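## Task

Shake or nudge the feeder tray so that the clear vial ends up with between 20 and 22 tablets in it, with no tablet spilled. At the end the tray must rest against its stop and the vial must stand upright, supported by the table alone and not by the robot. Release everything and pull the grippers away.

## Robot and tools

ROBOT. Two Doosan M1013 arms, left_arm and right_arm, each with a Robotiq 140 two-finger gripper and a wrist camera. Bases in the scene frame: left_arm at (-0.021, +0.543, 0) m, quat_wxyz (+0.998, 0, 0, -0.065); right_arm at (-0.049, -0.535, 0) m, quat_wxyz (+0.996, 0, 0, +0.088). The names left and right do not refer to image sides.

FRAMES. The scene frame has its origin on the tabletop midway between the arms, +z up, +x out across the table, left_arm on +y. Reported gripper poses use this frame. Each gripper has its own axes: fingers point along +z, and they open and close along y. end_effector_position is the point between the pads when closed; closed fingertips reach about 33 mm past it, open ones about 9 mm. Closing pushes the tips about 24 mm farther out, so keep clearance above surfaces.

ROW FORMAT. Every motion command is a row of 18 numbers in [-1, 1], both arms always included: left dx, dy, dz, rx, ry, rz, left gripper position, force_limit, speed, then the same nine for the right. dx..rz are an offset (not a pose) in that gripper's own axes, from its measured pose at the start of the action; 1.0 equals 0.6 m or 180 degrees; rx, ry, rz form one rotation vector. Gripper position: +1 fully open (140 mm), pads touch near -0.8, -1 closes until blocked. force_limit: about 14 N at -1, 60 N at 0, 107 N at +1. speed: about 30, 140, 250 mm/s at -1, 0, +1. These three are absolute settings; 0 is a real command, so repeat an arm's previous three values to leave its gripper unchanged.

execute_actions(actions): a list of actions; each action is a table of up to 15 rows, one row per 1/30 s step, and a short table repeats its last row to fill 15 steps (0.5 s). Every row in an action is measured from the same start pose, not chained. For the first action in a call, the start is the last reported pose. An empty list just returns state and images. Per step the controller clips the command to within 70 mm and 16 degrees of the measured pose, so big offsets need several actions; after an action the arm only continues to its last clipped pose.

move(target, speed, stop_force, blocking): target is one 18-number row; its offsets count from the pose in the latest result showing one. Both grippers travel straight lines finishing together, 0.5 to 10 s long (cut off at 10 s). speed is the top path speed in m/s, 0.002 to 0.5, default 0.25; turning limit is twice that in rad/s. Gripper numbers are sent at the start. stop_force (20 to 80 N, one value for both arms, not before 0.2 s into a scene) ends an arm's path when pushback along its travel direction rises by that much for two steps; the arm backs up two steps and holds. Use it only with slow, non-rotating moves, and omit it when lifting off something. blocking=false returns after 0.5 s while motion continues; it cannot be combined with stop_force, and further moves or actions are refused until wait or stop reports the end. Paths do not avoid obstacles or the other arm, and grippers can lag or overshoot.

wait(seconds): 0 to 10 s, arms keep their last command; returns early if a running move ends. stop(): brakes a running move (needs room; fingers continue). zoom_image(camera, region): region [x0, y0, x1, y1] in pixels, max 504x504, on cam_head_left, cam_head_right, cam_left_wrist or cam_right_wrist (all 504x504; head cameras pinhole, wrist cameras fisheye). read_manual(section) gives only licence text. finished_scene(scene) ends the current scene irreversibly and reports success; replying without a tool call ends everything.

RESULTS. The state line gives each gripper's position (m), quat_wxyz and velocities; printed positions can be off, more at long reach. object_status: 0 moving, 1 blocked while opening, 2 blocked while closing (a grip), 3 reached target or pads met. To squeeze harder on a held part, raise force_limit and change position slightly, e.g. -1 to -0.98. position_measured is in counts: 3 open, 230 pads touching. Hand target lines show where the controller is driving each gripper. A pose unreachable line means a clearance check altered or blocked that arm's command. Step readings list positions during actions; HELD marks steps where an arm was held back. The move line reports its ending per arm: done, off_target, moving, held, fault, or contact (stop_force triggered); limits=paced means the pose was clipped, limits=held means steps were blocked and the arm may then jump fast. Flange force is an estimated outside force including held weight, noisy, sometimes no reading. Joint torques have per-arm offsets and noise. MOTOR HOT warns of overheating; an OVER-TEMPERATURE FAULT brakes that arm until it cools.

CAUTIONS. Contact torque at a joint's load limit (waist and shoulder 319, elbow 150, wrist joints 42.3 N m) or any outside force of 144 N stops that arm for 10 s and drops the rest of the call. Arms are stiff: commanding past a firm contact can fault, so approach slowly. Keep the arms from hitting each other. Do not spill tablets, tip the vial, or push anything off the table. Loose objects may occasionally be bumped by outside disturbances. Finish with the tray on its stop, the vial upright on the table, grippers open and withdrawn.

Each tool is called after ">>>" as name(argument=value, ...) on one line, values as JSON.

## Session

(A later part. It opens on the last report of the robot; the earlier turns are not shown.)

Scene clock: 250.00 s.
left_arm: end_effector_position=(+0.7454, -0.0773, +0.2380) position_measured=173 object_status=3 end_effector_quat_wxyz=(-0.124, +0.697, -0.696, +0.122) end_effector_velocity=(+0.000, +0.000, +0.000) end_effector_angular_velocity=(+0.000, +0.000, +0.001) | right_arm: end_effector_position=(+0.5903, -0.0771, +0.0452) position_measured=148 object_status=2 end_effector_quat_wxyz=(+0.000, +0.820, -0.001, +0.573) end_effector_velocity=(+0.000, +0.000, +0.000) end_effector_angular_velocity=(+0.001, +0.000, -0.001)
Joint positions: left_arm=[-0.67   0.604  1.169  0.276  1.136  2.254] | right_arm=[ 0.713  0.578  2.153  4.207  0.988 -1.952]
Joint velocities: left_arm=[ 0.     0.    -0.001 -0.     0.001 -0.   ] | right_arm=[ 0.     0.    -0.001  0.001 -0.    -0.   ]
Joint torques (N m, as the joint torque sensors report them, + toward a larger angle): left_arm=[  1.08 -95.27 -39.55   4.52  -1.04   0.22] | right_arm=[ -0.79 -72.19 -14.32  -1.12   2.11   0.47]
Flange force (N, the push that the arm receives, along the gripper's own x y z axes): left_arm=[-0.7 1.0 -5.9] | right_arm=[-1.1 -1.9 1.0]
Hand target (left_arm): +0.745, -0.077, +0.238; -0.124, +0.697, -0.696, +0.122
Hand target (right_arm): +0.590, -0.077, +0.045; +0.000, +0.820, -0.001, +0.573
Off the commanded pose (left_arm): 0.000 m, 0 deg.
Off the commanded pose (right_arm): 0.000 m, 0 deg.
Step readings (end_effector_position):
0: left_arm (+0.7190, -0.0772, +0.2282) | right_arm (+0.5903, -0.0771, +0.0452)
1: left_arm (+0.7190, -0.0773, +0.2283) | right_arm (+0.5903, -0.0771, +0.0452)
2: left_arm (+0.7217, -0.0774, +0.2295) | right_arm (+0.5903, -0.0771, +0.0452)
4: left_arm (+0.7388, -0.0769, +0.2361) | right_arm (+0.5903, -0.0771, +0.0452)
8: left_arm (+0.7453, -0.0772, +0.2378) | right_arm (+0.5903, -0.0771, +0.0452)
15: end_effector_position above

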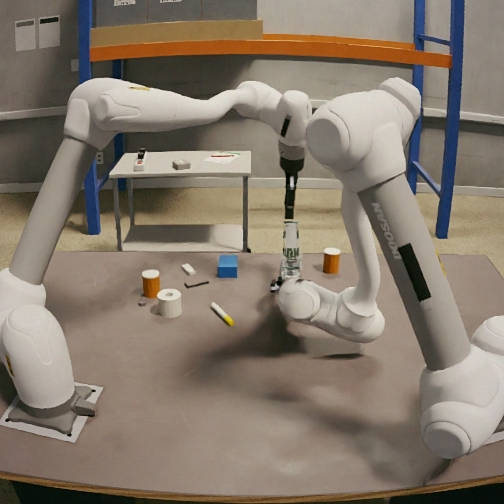

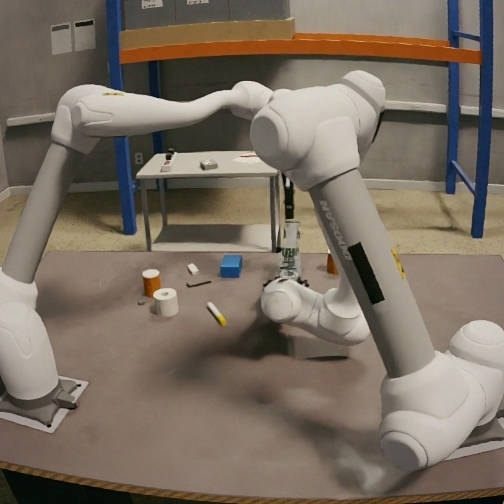

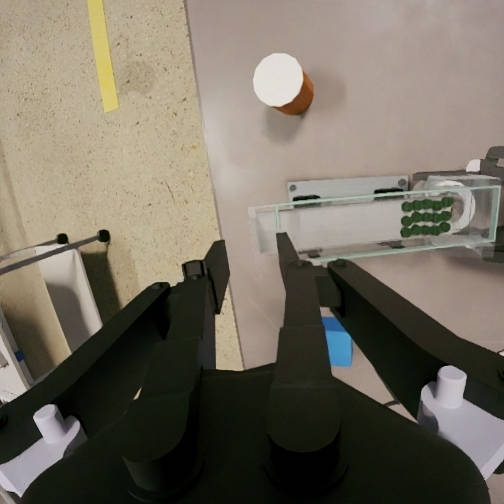

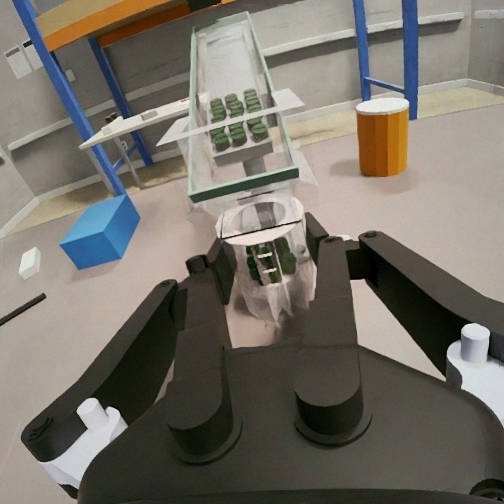

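>>> move(target=[0,0,-0.12,0,0,0,-0.35,-0.5,-0.5,0,0,0,0,0,0,0.4,-0.7,-0.3], speed=0.15)

>>> move(target=[-0.3,0,-0.05,0,0,0,-0.35,-0.5,-0.5,-0.08,0,-0.24,0,0,0,0.4,-0.7,-0.3], speed=0.25)

>>> zoom_image(camera="cam_right_wrist", region=[150, 20, 370, 260])

Scene clock: 256.50 s.
left_arm: end_effector_position=(+0.7206, -0.0774, +0.3057) position_measured=173 object_status=3 end_effector_quat_wxyz=(-0.124, +0.696, -0.696, +0.122) end_effector_velocity=(-0.000, -0.000, -0.001) end_effector_angular_velocity=(+0.001, +0.001, +0.001) | right_arm: end_effector_position=(+0.5903, -0.0771, +0.0452) position_measured=78 object_status=3 end_effector_quat_wxyz=(+0.000, +0.820, -0.001, +0.573) end_effector_velocity=(+0.001, +0.001, +0.001) end_effector_angular_velocity=(+0.000, -0.002, +0.000)
Joint positions: left_arm=[-0.69   0.555  1.126  0.271  1.23   2.26 ] | right_arm=[ 0.713  0.578  2.153  4.207  0.988 -1.952]
Joint velocities: left_arm=[-0.     0.002 -0.    -0.     0.    -0.001] | right_arm=[ 0.    -0.    -0.001 -0.001  0.002 -0.   ]
Joint torques (N m, as the joint torque sensors report them, + toward a larger angle): left_arm=[ -2.96 -97.2  -42.4    4.39  -1.06  -0.04] | right_arm=[  0.72 -77.52 -13.5   -1.49   2.1    0.71]
Flange force (N, the push that the arm receives, along the gripper's own x y z axes): left_arm=[-1.4 -2.8 0.8] | right_arm=[-7.5 -5.7 8.7]
Hand target (left_arm): +0.721, -0.077, +0.306; -0.124, +0.696, -0.696, +0.122
Hand target (right_arm): +0.590, -0.077, +0.045; +0.000, +0.820, -0.001, +0.573
Off the commanded pose (left_arm): 0.000 m, 0 deg.
Off the commanded pose (right_arm): 0.000 m, 0 deg.
move: done

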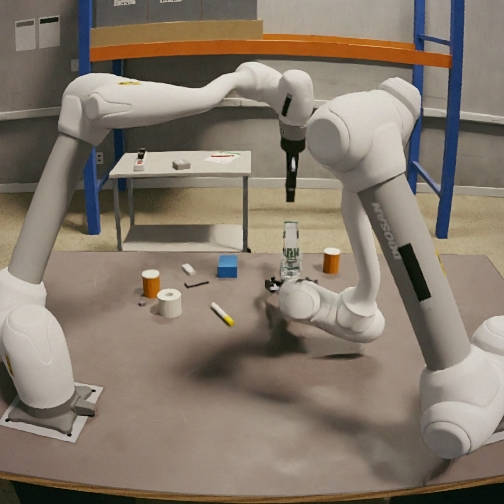

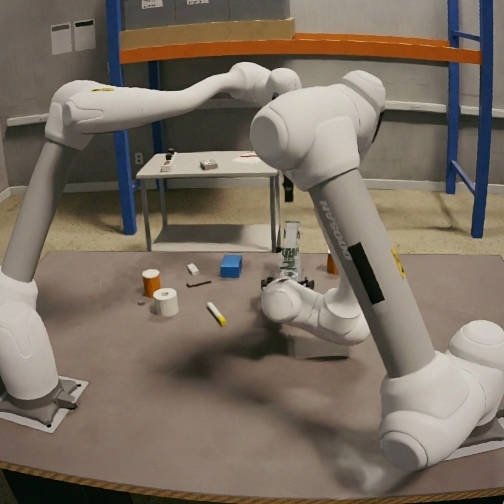

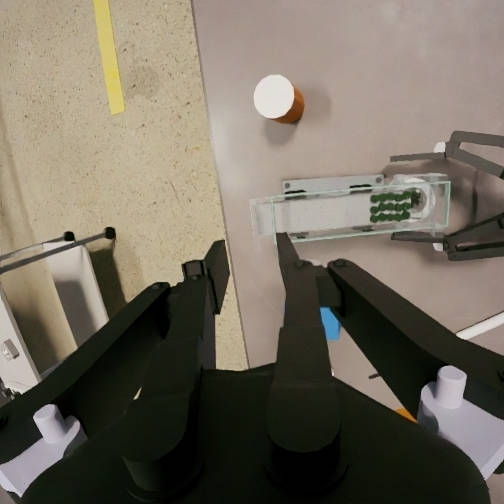

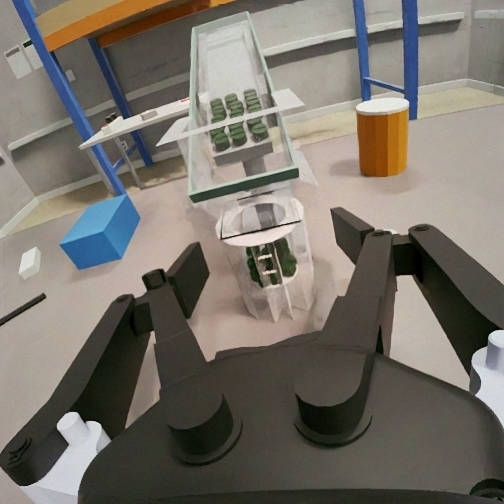

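Scene clock: 257.57 s.
left_arm: end_effector_position=(+0.7101, +0.1024, +0.3343) position_measured=173 object_status=3 end_effector_quat_wxyz=(-0.124, +0.696, -0.696, +0.123) end_effector_velocity=(-0.000, +0.001, -0.000) end_effector_angular_velocity=(+0.001, +0.001, +0.002) | right_arm: end_effector_position=(+0.4385, -0.0769, +0.0493) position_measured=78 object_status=3 end_effector_quat_wxyz=(+0.000, +0.820, -0.001, +0.573) end_effector_velocity=(+0.000, +0.000, +0.000) end_effector_angular_velocity=(-0.000, -0.001, -0.000)
Joint positions: left_arm=[-0.537  0.339  1.395  0.237  1.14   2.404] | right_arm=[ 0.959  0.516  2.291  4.416  1.099 -1.911]
Joint velocities: left_arm=[ 0.001 -0.     0.001 -0.     0.001 -0.001] | right_arm=[-0.     0.    -0.001  0.     0.001 -0.001]
Joint torques (N m, as the joint torque sensors report them, + toward a larger angle): left_arm=[ -1.31 -75.02 -40.6    4.53  -0.69   0.42] | right_arm=[  1.45 -62.07  -9.64  -1.2    2.04   0.25]
Flange force (N, the push that the arm receives, along the gripper's own x y z axes): left_arm=[-0.5 -2.0 -1.8] | right_arm=[1.2 -1.2 3.2]
Hand target (left_arm): +0.710, +0.102, +0.334; -0.124, +0.696, -0.696, +0.123
Hand target (right_arm): +0.438, -0.077, +0.049; +0.000, +0.820, -0.001, +0.573
Off the commanded pose (left_arm): 0.000 m, 0 deg.
Off the commanded pose (right_arm): 0.000 m, 0 deg.
move: done

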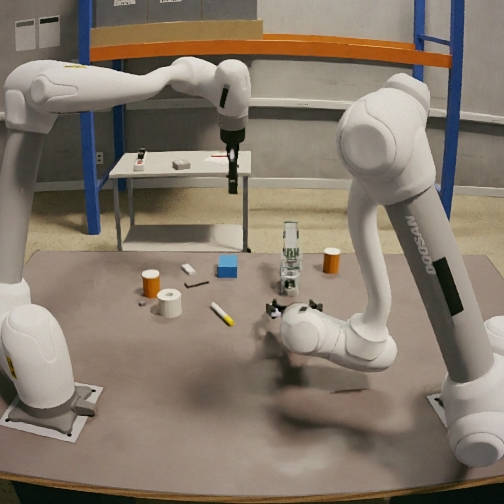

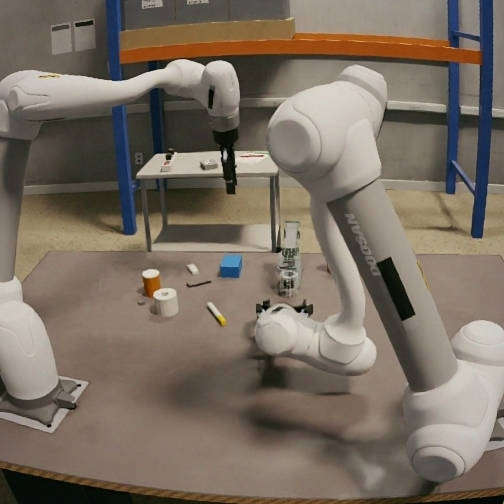

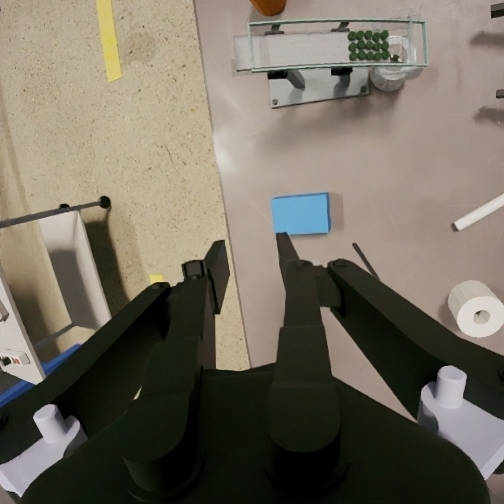

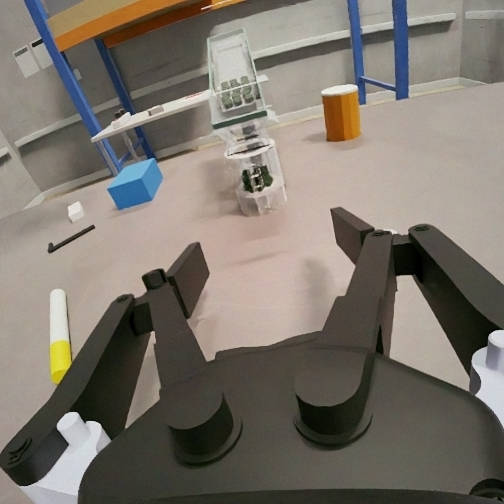

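Region (150, 20, 370, 260) of cam_right_wrist's 504x504 image, scaled by 2.100, with more detail than that image has; it fills the left 462 columns of this view, and the rest is white.

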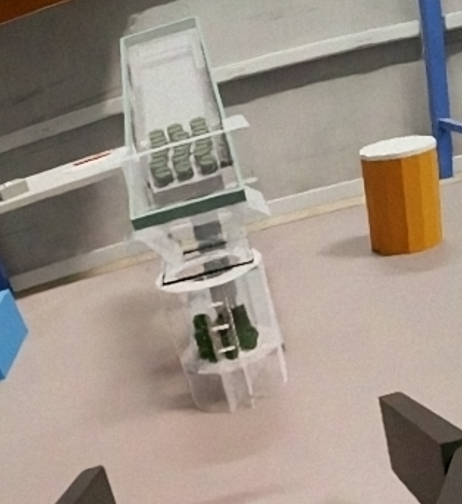

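>>> finished_scene(scene=1)

The scene is finished: the task was done.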